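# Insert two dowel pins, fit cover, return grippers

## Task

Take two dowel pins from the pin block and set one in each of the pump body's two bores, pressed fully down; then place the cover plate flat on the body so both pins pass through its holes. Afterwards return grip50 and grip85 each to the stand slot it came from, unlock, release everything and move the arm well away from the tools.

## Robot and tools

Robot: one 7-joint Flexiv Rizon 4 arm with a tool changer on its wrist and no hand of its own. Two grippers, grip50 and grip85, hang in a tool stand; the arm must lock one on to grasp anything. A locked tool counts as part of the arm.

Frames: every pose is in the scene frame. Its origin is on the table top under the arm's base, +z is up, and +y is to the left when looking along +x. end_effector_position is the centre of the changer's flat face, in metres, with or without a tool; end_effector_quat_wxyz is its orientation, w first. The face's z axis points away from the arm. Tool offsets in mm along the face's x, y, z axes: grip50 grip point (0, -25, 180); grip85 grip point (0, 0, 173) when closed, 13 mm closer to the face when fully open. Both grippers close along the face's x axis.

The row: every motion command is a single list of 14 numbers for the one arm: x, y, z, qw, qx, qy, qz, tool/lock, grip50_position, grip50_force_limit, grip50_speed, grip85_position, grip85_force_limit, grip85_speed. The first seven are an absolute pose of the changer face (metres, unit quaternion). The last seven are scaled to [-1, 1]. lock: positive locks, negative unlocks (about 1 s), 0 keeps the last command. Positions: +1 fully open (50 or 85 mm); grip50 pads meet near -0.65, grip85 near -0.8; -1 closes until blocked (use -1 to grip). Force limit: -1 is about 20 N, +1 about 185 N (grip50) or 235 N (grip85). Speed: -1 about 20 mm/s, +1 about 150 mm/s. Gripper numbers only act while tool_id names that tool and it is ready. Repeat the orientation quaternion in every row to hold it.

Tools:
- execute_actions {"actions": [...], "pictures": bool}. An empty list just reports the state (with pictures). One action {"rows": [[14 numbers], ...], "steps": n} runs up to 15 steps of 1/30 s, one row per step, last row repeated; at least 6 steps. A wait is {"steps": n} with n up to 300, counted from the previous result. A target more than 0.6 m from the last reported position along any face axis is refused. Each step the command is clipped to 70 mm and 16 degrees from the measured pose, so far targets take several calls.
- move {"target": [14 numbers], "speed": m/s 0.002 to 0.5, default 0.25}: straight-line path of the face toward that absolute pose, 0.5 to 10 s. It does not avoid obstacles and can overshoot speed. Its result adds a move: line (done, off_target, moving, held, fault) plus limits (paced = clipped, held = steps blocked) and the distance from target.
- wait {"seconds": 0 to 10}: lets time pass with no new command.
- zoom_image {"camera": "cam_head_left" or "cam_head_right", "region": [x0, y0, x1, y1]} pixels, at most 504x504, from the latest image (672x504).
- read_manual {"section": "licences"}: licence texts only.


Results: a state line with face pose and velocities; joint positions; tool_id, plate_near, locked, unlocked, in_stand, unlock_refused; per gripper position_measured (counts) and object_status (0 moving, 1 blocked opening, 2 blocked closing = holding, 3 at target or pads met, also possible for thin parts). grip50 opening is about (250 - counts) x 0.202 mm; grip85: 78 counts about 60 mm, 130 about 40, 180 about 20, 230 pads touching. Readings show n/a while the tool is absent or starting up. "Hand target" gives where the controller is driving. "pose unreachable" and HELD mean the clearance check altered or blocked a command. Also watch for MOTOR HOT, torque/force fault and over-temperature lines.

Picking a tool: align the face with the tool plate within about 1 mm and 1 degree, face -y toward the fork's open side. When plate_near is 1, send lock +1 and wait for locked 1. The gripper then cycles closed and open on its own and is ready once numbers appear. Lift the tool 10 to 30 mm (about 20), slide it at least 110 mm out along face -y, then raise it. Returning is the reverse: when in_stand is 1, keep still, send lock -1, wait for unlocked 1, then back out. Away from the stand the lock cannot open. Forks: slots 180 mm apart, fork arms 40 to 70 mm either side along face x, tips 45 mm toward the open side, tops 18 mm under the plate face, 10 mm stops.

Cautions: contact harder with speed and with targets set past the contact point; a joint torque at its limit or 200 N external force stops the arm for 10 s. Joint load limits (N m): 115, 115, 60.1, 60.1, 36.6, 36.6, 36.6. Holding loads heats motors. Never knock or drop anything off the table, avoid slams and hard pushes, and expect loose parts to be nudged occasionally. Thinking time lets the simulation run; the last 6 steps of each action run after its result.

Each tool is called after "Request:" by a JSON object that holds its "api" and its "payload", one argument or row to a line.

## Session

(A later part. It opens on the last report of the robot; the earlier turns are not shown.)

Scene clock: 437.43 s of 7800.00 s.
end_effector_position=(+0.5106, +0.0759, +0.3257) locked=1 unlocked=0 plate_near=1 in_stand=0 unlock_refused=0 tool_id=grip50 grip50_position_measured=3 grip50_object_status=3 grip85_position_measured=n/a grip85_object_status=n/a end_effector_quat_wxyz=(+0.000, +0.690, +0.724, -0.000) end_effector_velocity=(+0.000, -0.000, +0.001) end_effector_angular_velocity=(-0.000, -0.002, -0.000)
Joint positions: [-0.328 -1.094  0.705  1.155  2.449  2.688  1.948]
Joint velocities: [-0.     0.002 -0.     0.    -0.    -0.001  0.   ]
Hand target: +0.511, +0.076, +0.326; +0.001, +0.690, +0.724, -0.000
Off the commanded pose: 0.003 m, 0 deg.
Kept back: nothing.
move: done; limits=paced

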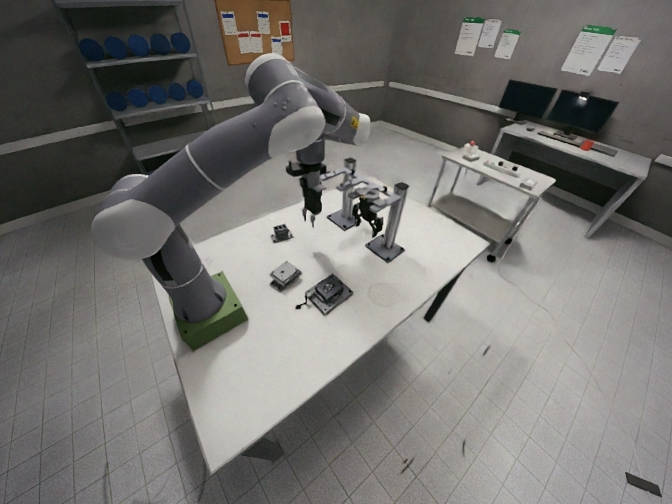

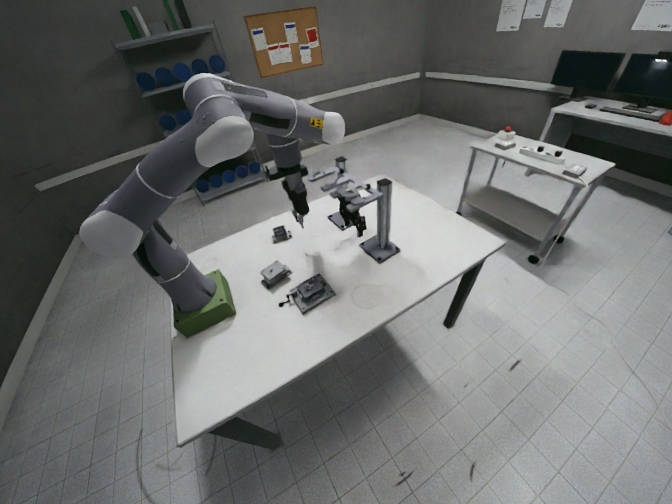

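Request:
{"api": "move", "payload": {
  "target": [0.40,-0.15,0.33,0,0.02,-1,0,0,-0.38,-0.3,0,0,0,0]
}}

Request:
{"api": "move", "payload": {
  "target": [0.40,-0.17,0.33,0,0.7071,-0.7071,0,0,-0.38,-0.3,0,0,0,0],
  "speed": 0.4
}}

Request:
{"api": "move", "payload": {
  "target": [0.41,-0.18,0.32,0,1,0,0,0,-0.38,-0.3,0,0,0,0],
  "speed": 0.4
}}

Request:
{"api": "move", "payload": {
  "target": [0.4199,-0.1857,0.275,0,0.595,0.804,0,0,-0.38,-0.3,0,0,0,0],
  "speed": 0.4
}}

Request:
{"api": "move", "payload": {
  "target": [0.4199,-0.1857,0.256,0,0.595,0.804,0,0,-0.38,-0.3,0,0,0,0],
  "speed": 0.008
}}

Request:
{"api": "zoom_image", "payload": {
  "camera": "cam_head_left",
  "region": [310,270,350,300]
}}

Request:
{"api": "zoom_image", "payload": {
  "camera": "cam_head_right",
  "region": [290,275,330,305]
}}

Scene clock: 441.63 s of 7800.00 s.
end_effector_position=(+0.4000, -0.1503, +0.3298) locked=1 unlocked=0 plate_near=1 in_stand=0 unlock_refused=0 tool_id=grip50 grip50_position_measured=209 grip50_object_status=3 grip85_position_measured=n/a grip85_object_status=n/a end_effector_quat_wxyz=(+0.000, -0.020, +1.000, -0.001) end_effector_velocity=(+0.000, +0.000, -0.000) end_effector_angular_velocity=(+0.000, +0.000, +0.001)
Joint positions: [-1.005 -1.189  1.094  1.437  2.048  2.755  0.239]
Joint velocities: [ 0.001 -0.    -0.     0.     0.     0.     0.   ]
Hand target: +0.400, -0.150, +0.330; +0.000, -0.020, +1.000, -0.001
Off the commanded pose: 0.000 m, 0 deg.
Kept back: nothing.
move: done

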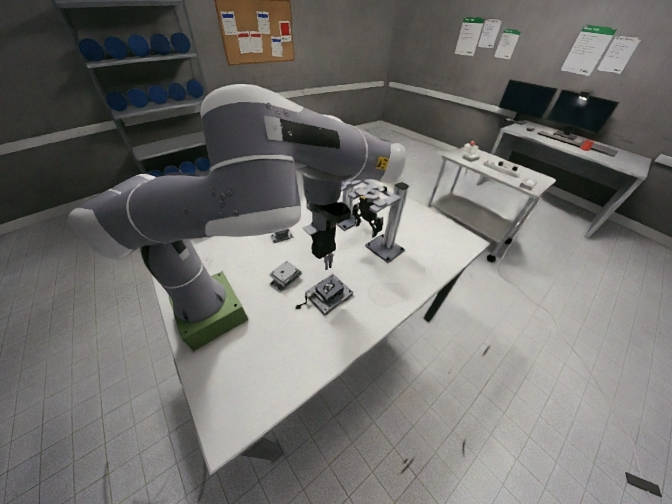

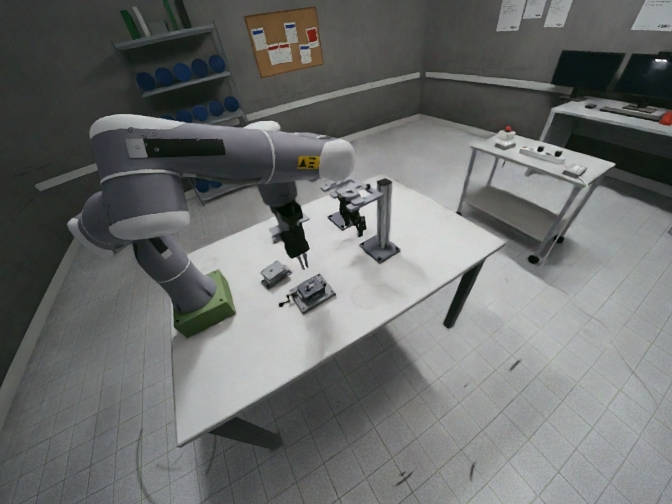

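Scene clock: 443.93 s of 7800.00 s.
end_effector_position=(+0.3999, -0.1702, +0.3300) locked=1 unlocked=0 plate_near=1 in_stand=0 unlock_refused=0 tool_id=grip50 grip50_position_measured=209 grip50_object_status=3 grip85_position_measured=n/a grip85_object_status=n/a end_effector_quat_wxyz=(-0.000, +0.707, -0.707, +0.000) end_effector_velocity=(+0.000, +0.000, +0.000) end_effector_angular_velocity=(+0.000, +0.000, -0.001)
Joint positions: [-1.05  -1.369  1.311  1.397  1.822  2.922 -1.243]
Joint velocities: [ 0.     0.    -0.    -0.     0.     0.     0.001]
Hand target: +0.400, -0.170, +0.330; +0.000, +0.707, -0.707, +0.000
Off the commanded pose: 0.000 m, 0 deg.
Kept back: nothing.
move: done

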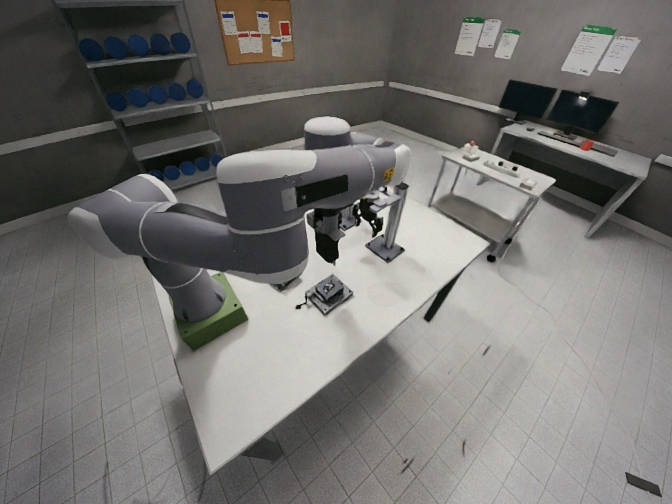

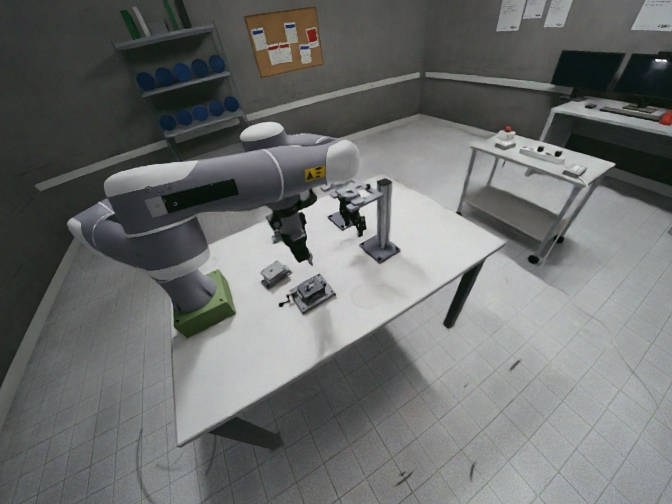

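Scene clock: 446.27 s of 7800.00 s.
end_effector_position=(+0.4100, -0.1802, +0.3200) locked=1 unlocked=0 plate_near=1 in_stand=0 unlock_refused=0 tool_id=grip50 grip50_position_measured=209 grip50_object_status=3 grip85_position_measured=n/a grip85_object_status=n/a end_effector_quat_wxyz=(-0.000, +1.000, +0.000, +0.000) end_effector_velocity=(+0.000, -0.000, +0.000) end_effector_angular_velocity=(+0.000, -0.000, -0.000)
Joint positions: [-1.038 -1.504  1.446  1.347  1.667  3.029 -2.807]
Joint velocities: [ 0. -0.  0. -0.  0.  0.  0.]
Hand target: +0.410, -0.180, +0.320; -0.000, +1.000, -0.000, +0.000
Off the commanded pose: 0.000 m, 0 deg.
Kept back: nothing.
move: done

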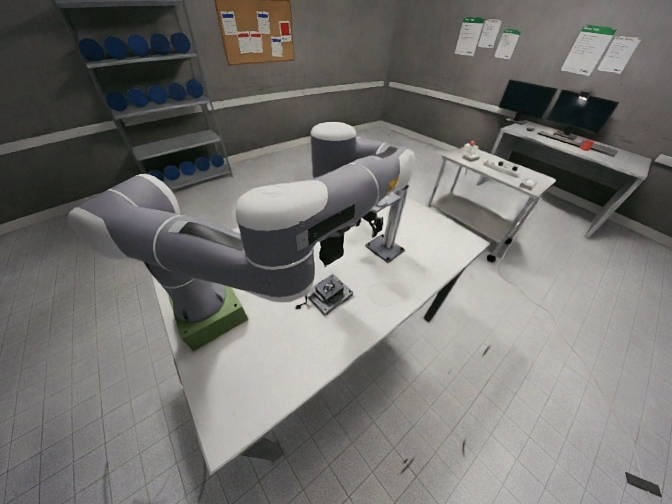

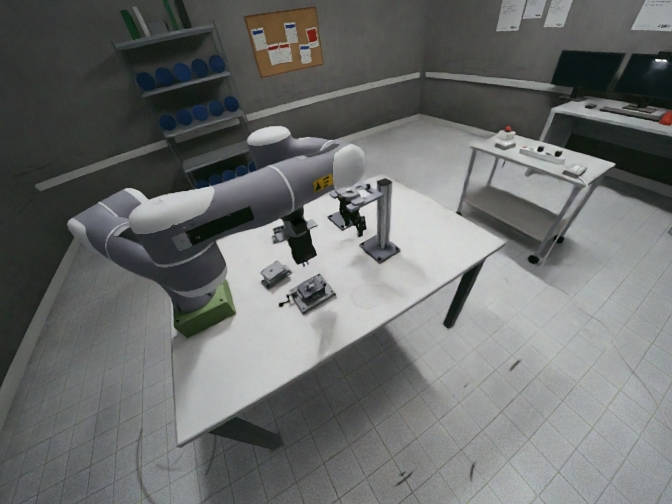

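Scene clock: 449.73 s of 7800.00 s.
end_effector_position=(+0.4201, -0.1847, +0.2736) locked=1 unlocked=0 plate_near=1 in_stand=0 unlock_refused=0 tool_id=grip50 grip50_position_measured=209 grip50_object_status=3 grip85_position_measured=n/a grip85_object_status=n/a end_effector_quat_wxyz=(-0.000, +0.595, +0.804, +0.001) end_effector_velocity=(-0.000, -0.000, +0.000) end_effector_angular_velocity=(+0.000, -0.001, -0.002)
Joint positions: [ 0.184 -0.46  -0.355  2.315  0.406  1.152 -2.343]
Joint velocities: [-0.001  0.     0.001  0.     0.001  0.001  0.001]
Hand target: +0.420, -0.185, +0.274; -0.000, +0.595, +0.804, +0.001
Off the commanded pose: 0.002 m, 0 deg.
Kept back: nothing.
move: done; limits=paced

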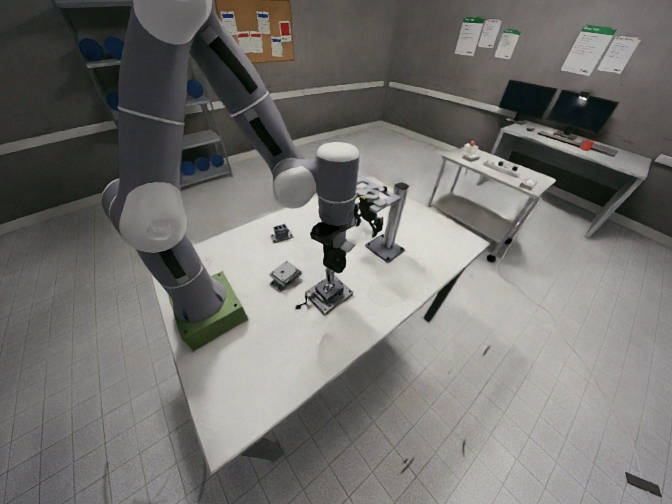

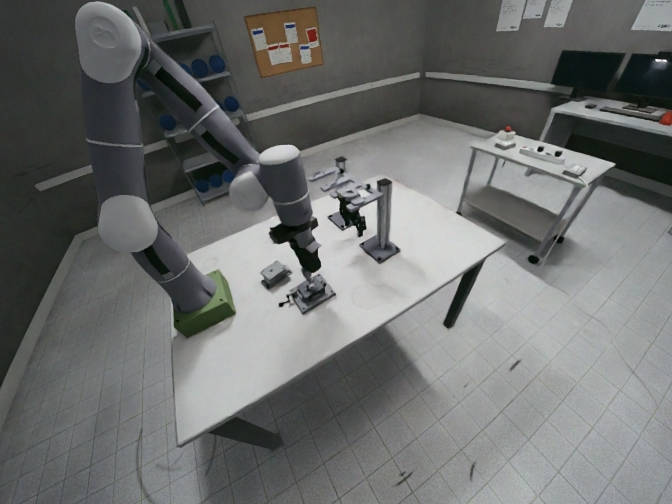

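Scene clock: 452.17 s of 7800.00 s.
end_effector_position=(+0.4199, -0.1857, +0.2560) locked=1 unlocked=0 plate_near=1 in_stand=0 unlock_refused=0 tool_id=grip50 grip50_position_measured=209 grip50_object_status=3 grip85_position_measured=n/a grip85_object_status=n/a end_effector_quat_wxyz=(-0.000, +0.595, +0.804, -0.000) end_effector_velocity=(-0.000, +0.000, -0.000) end_effector_angular_velocity=(+0.000, -0.000, +0.001)
Joint positions: [ 0.155 -0.516 -0.318  2.297  0.441  1.19  -2.368]
Joint velocities: [-0.    -0.     0.     0.     0.     0.    -0.001]
Hand target: +0.420, -0.186, +0.256; +0.000, +0.595, +0.804, -0.000
Off the commanded pose: 0.000 m, 0 deg.
Kept back: nothing.
move: done

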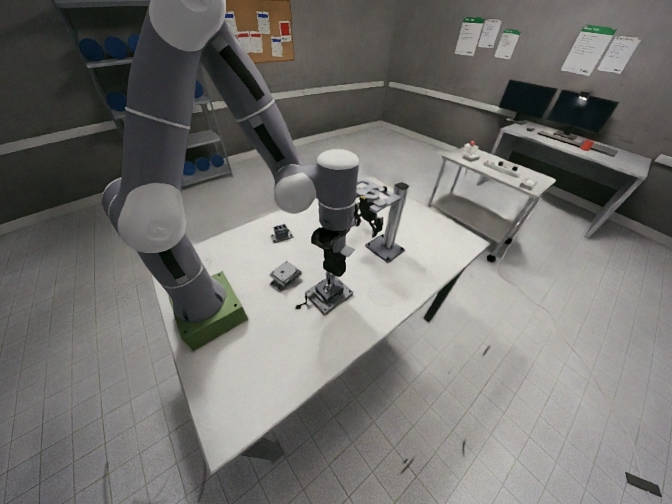

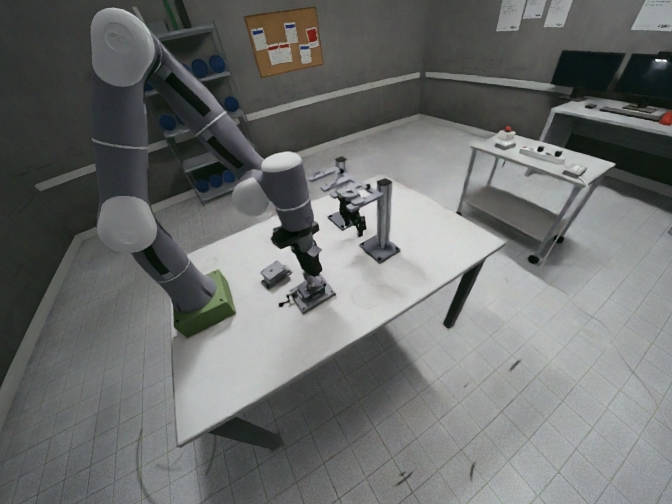

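Region (310, 270, 350, 300) of cam_head_left's 672x504 image, scaled by 12.600, with more detail than that image has; it fills the top 378 rows of this view, and the rest is white.

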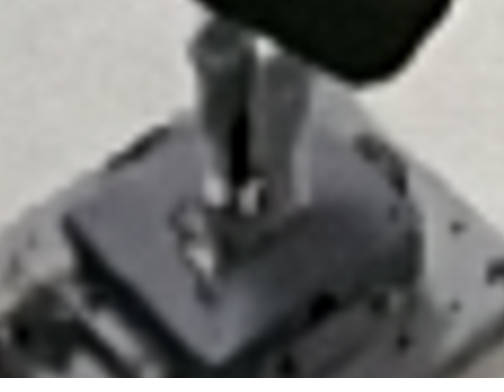

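Region (290, 275, 330, 305) of cam_head_right's 672x504 image, scaled by 12.600, with more detail than that image has; it fills the top 378 rows of this view, and the rest is white.

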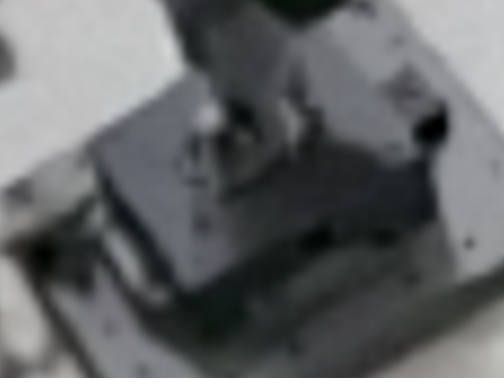

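Config restored. Lower.

Request:
{"api": "move", "payload": {
  "target": [0.4199,-0.1857,0.2515,0,0.595,0.804,0,0,-0.38,-0.3,0,0,0,0],
  "speed": 0.005
}}

Request:
{"api": "move", "payload": {
  "target": [0.4199,-0.1857,0.2482,0,0.595,0.804,0,0,-0.38,-0.3,0,0,0,0],
  "speed": 0.005
}}

Request:
{"api": "move", "payload": {
  "target": [0.4199,-0.1857,0.2482,0,0.595,0.804,0,0,-1,-0.3,-1,0,0,0]
}}

Request:
{"api": "zoom_image", "payload": {
  "camera": "cam_head_left",
  "region": [310,270,350,300]
}}

Scene clock: 453.53 s of 7800.00 s.
end_effector_position=(+0.4199, -0.1857, +0.2515) locked=1 unlocked=0 plate_near=1 in_stand=0 unlock_refused=0 tool_id=grip50 grip50_position_measured=209 grip50_object_status=3 grip85_position_measured=n/a grip85_object_status=n/a end_effector_quat_wxyz=(-0.000, +0.595, +0.804, -0.000) end_effector_velocity=(-0.000, +0.000, +0.000) end_effector_angular_velocity=(+0.000, -0.000, -0.001)
Joint positions: [ 0.147 -0.53  -0.308  2.292  0.448  1.2   -2.374]
Joint velocities: [-0.     0.     0.     0.     0.    -0.     0.001]
Hand target: +0.420, -0.186, +0.252; +0.000, +0.595, +0.804, -0.000
Off the commanded pose: 0.000 m, 0 deg.
Kept back: nothing.
move: done

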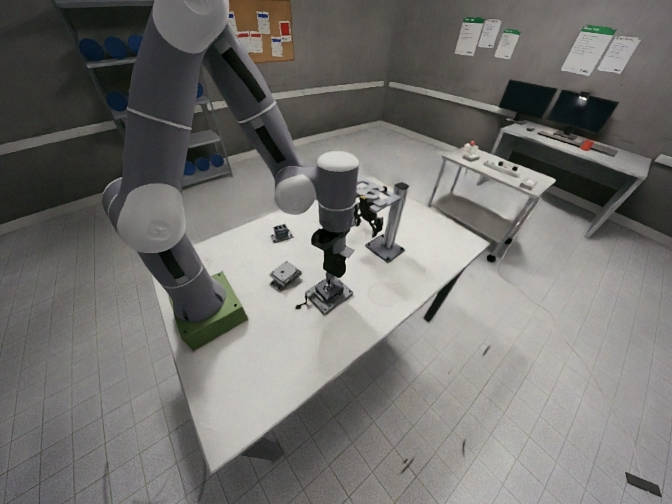

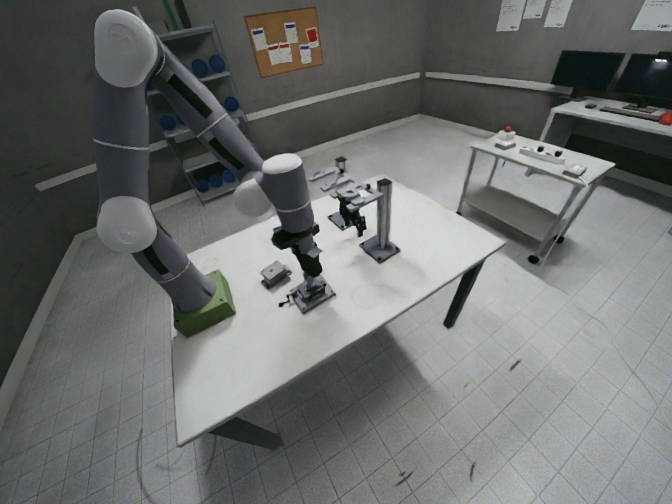

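Scene clock: 454.43 s of 7800.00 s.
end_effector_position=(+0.4199, -0.1857, +0.2482) locked=1 unlocked=0 plate_near=1 in_stand=0 unlock_refused=0 tool_id=grip50 grip50_position_measured=209 grip50_object_status=3 grip85_position_measured=n/a grip85_object_status=n/a end_effector_quat_wxyz=(-0.000, +0.595, +0.804, -0.000) end_effector_velocity=(+0.000, -0.000, +0.000) end_effector_angular_velocity=(-0.000, -0.000, -0.000)
Joint positions: [ 0.141 -0.54  -0.3    2.288  0.454  1.207 -2.378]
Joint velocities: [-0.    -0.    -0.001 -0.     0.     0.    -0.   ]
Hand target: +0.420, -0.186, +0.248; +0.000, +0.595, +0.804, -0.000
Off the commanded pose: 0.000 m, 0 deg.
Kept back: nothing.
move: done

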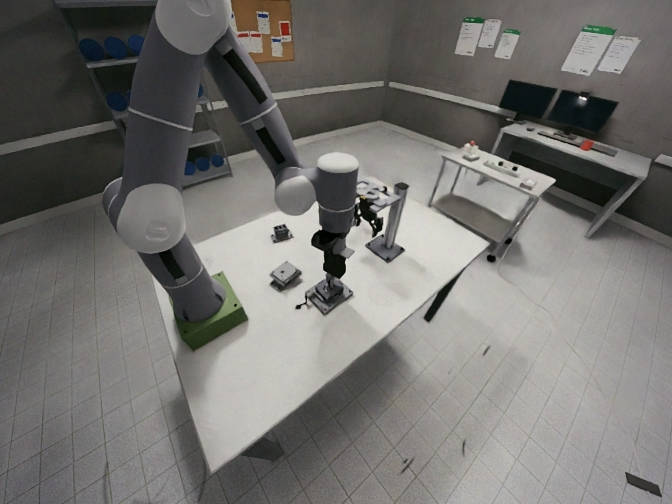

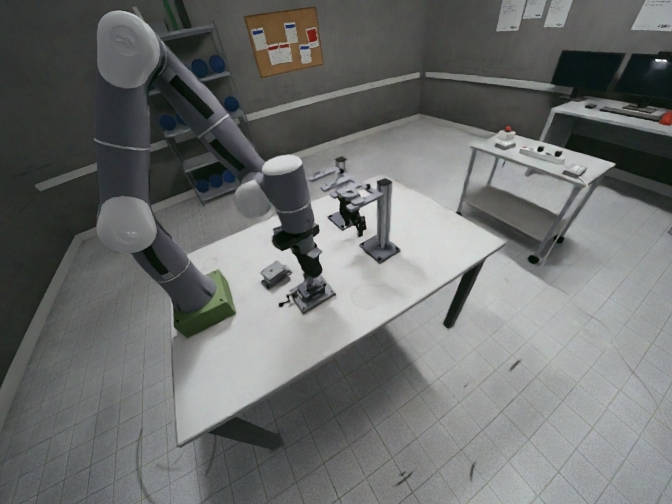

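Scene clock: 455.13 s of 7800.00 s.
end_effector_position=(+0.4207, -0.1864, +0.2493) locked=1 unlocked=0 plate_near=1 in_stand=0 unlock_refused=0 tool_id=grip50 grip50_position_measured=254 grip50_object_status=3 grip85_position_measured=n/a grip85_object_status=n/a end_effector_quat_wxyz=(+0.002, +0.595, +0.804, +0.001) end_effector_velocity=(+0.000, +0.000, +0.000) end_effector_angular_velocity=(+0.000, -0.001, -0.001)
Joint positions: [ 0.14  -0.538 -0.301  2.287  0.453  1.208 -2.378]
Joint velocities: [-0.  0.  0. -0.  0.  0.  0.]
Hand target: +0.420, -0.186, +0.248; +0.000, +0.595, +0.804, -0.000
Off the commanded pose: 0.002 m, 0 deg.
Kept back: nothing.
move: done

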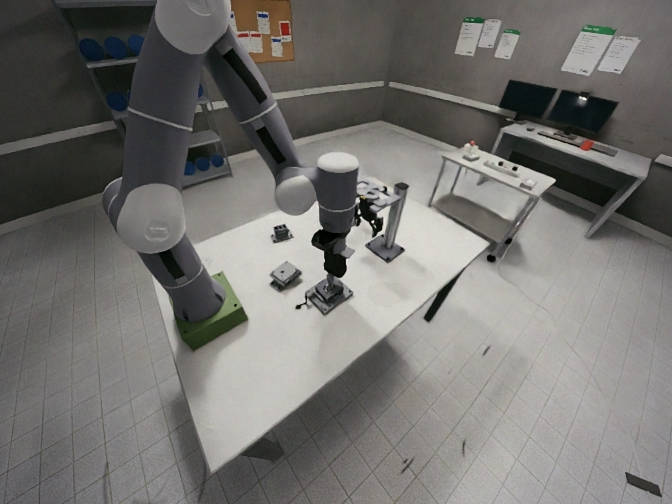

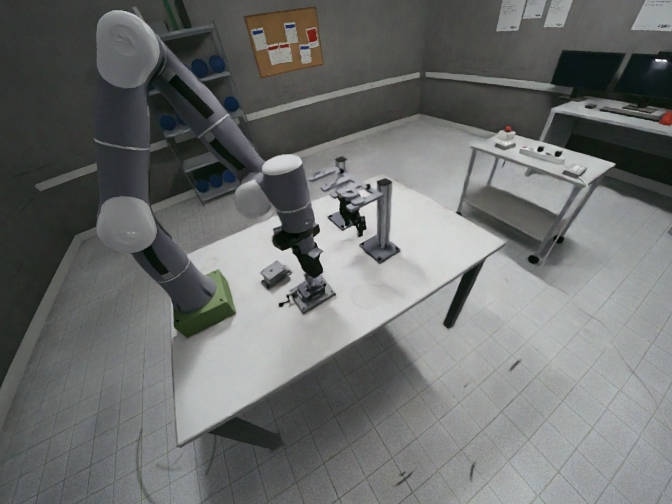

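Region (310, 270, 350, 300) of cam_head_left's 672x504 image, scaled by 12.600, with more detail than that image has; it fills the top 378 rows of this view, and the rest is white.

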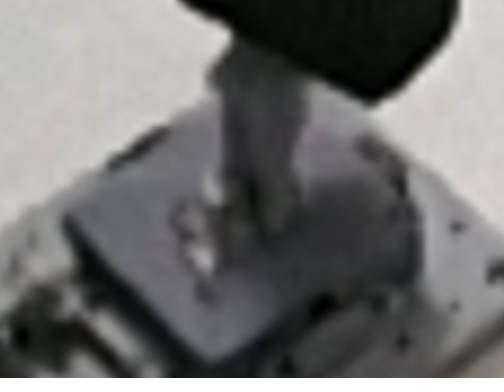

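Request:
{"api": "move", "payload": {
  "target": [0.4199,-0.1857,0.2495,0,0.595,0.804,0,0,-0.38,-0.3,-1,0,0,0],
  "speed": 0.005
}}

Request:
{"api": "move", "payload": {
  "target": [0.4199,-0.1857,0.246,0,0.595,0.804,0,0,-0.38,-0.3,-1,0,0,0],
  "speed": 0.005
}}

Request:
{"api": "move", "payload": {
  "target": [0.4199,-0.1857,0.246,0,0.595,0.804,0,0,-1,-0.3,-1,0,0,0]
}}

Scene clock: 456.07 s of 7800.00 s.
end_effector_position=(+0.4199, -0.1857, +0.2495) locked=1 unlocked=0 plate_near=1 in_stand=0 unlock_refused=0 tool_id=grip50 grip50_position_measured=209 grip50_object_status=3 grip85_position_measured=n/a grip85_object_status=n/a end_effector_quat_wxyz=(+0.000, +0.595, +0.804, +0.000) end_effector_velocity=(-0.000, +0.000, -0.000) end_effector_angular_velocity=(+0.000, +0.000, -0.000)
Joint positions: [ 0.143 -0.536 -0.303  2.289  0.452  1.205 -2.377]
Joint velocities: [ 0.     0.    -0.     0.     0.001 -0.    -0.   ]
Hand target: +0.420, -0.186, +0.249; +0.000, +0.595, +0.804, -0.000
Off the commanded pose: 0.000 m, 0 deg.
Kept back: nothing.
move: done

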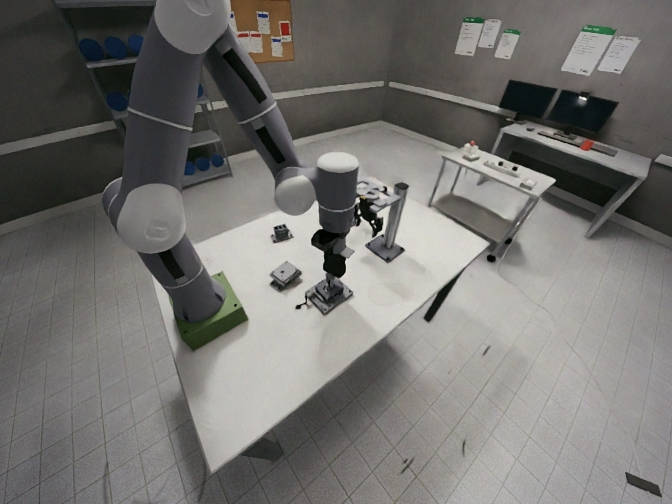

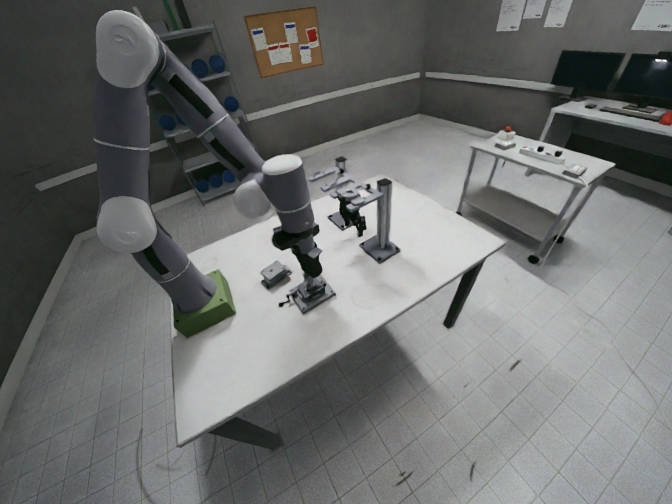

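Scene clock: 456.97 s of 7800.00 s.
end_effector_position=(+0.4199, -0.1857, +0.2460) locked=1 unlocked=0 plate_near=1 in_stand=0 unlock_refused=0 tool_id=grip50 grip50_position_measured=209 grip50_object_status=3 grip85_position_measured=n/a grip85_object_status=n/a end_effector_quat_wxyz=(-0.000, +0.595, +0.804, -0.000) end_effector_velocity=(+0.000, -0.000, +0.000) end_effector_angular_velocity=(+0.000, -0.001, -0.000)
Joint positions: [ 0.137 -0.547 -0.295  2.286  0.457  1.211 -2.381]
Joint velocities: [-0.  0.  0. -0.  0.  0.  0.]
Hand target: +0.420, -0.186, +0.246; +0.000, +0.595, +0.804, -0.000
Off the commanded pose: 0.000 m, 0 deg.
Kept back: nothing.
move: done

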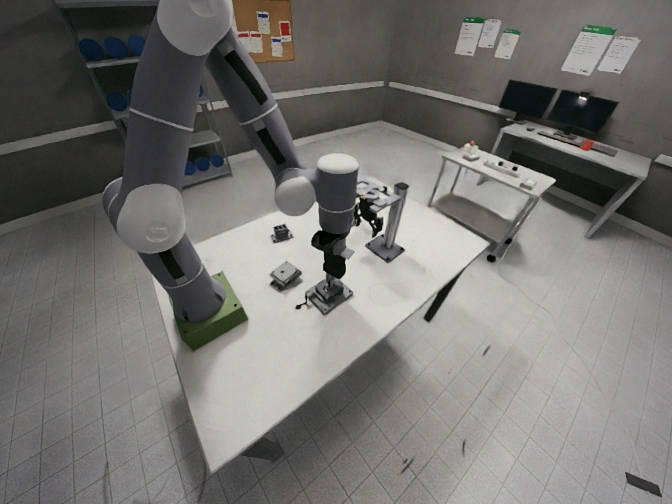

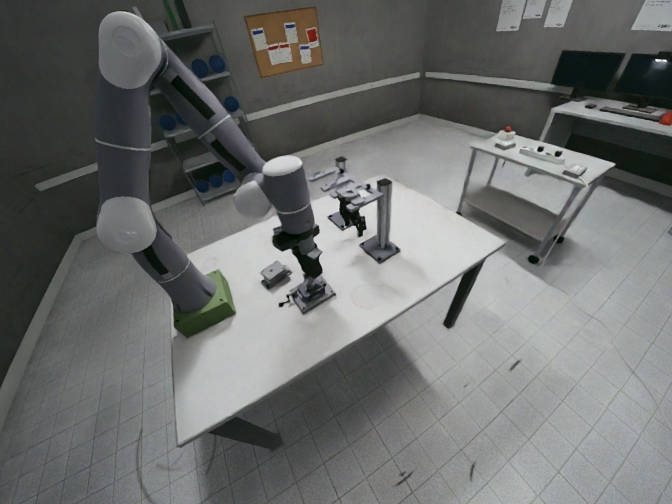

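Scene clock: 457.67 s of 7800.00 s.
end_effector_position=(+0.4199, -0.1860, +0.2461) locked=1 unlocked=0 plate_near=1 in_stand=0 unlock_refused=0 tool_id=grip50 grip50_position_measured=239 grip50_object_status=2 grip85_position_measured=n/a grip85_object_status=n/a end_effector_quat_wxyz=(+0.000, +0.595, +0.804, -0.000) end_effector_velocity=(+0.000, -0.000, -0.000) end_effector_angular_velocity=(-0.000, +0.000, -0.001)
Joint positions: [ 0.137 -0.547 -0.295  2.286  0.457  1.212 -2.381]
Joint velocities: [-0.    -0.     0.    -0.    -0.     0.     0.001]
Hand target: +0.420, -0.186, +0.246; -0.000, +0.595, +0.804, -0.000
Off the commanded pose: 0.000 m, 0 deg.
Kept back: nothing.
move: done

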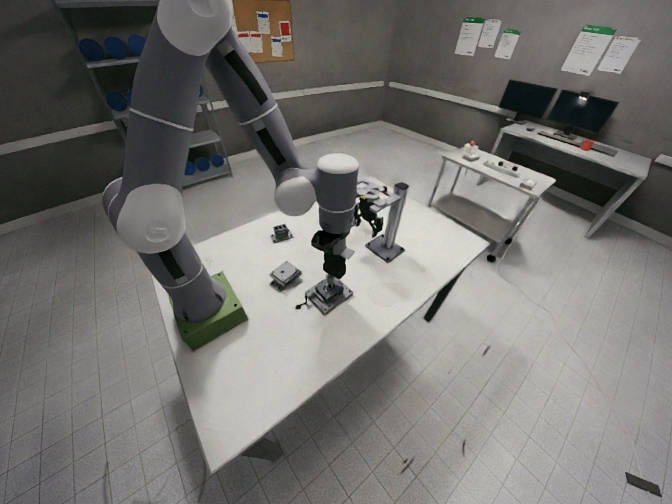

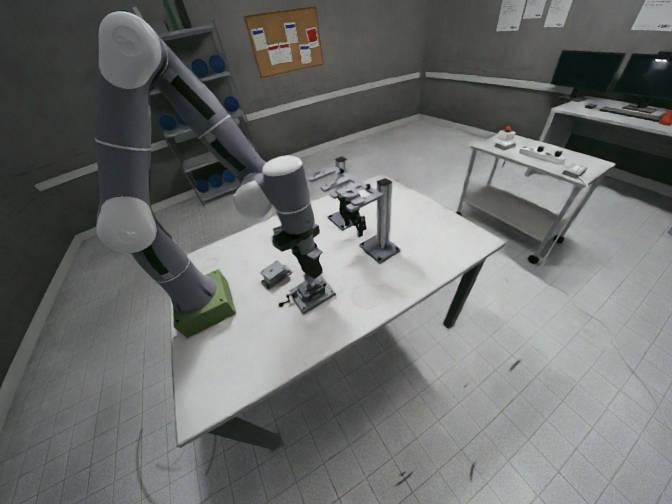

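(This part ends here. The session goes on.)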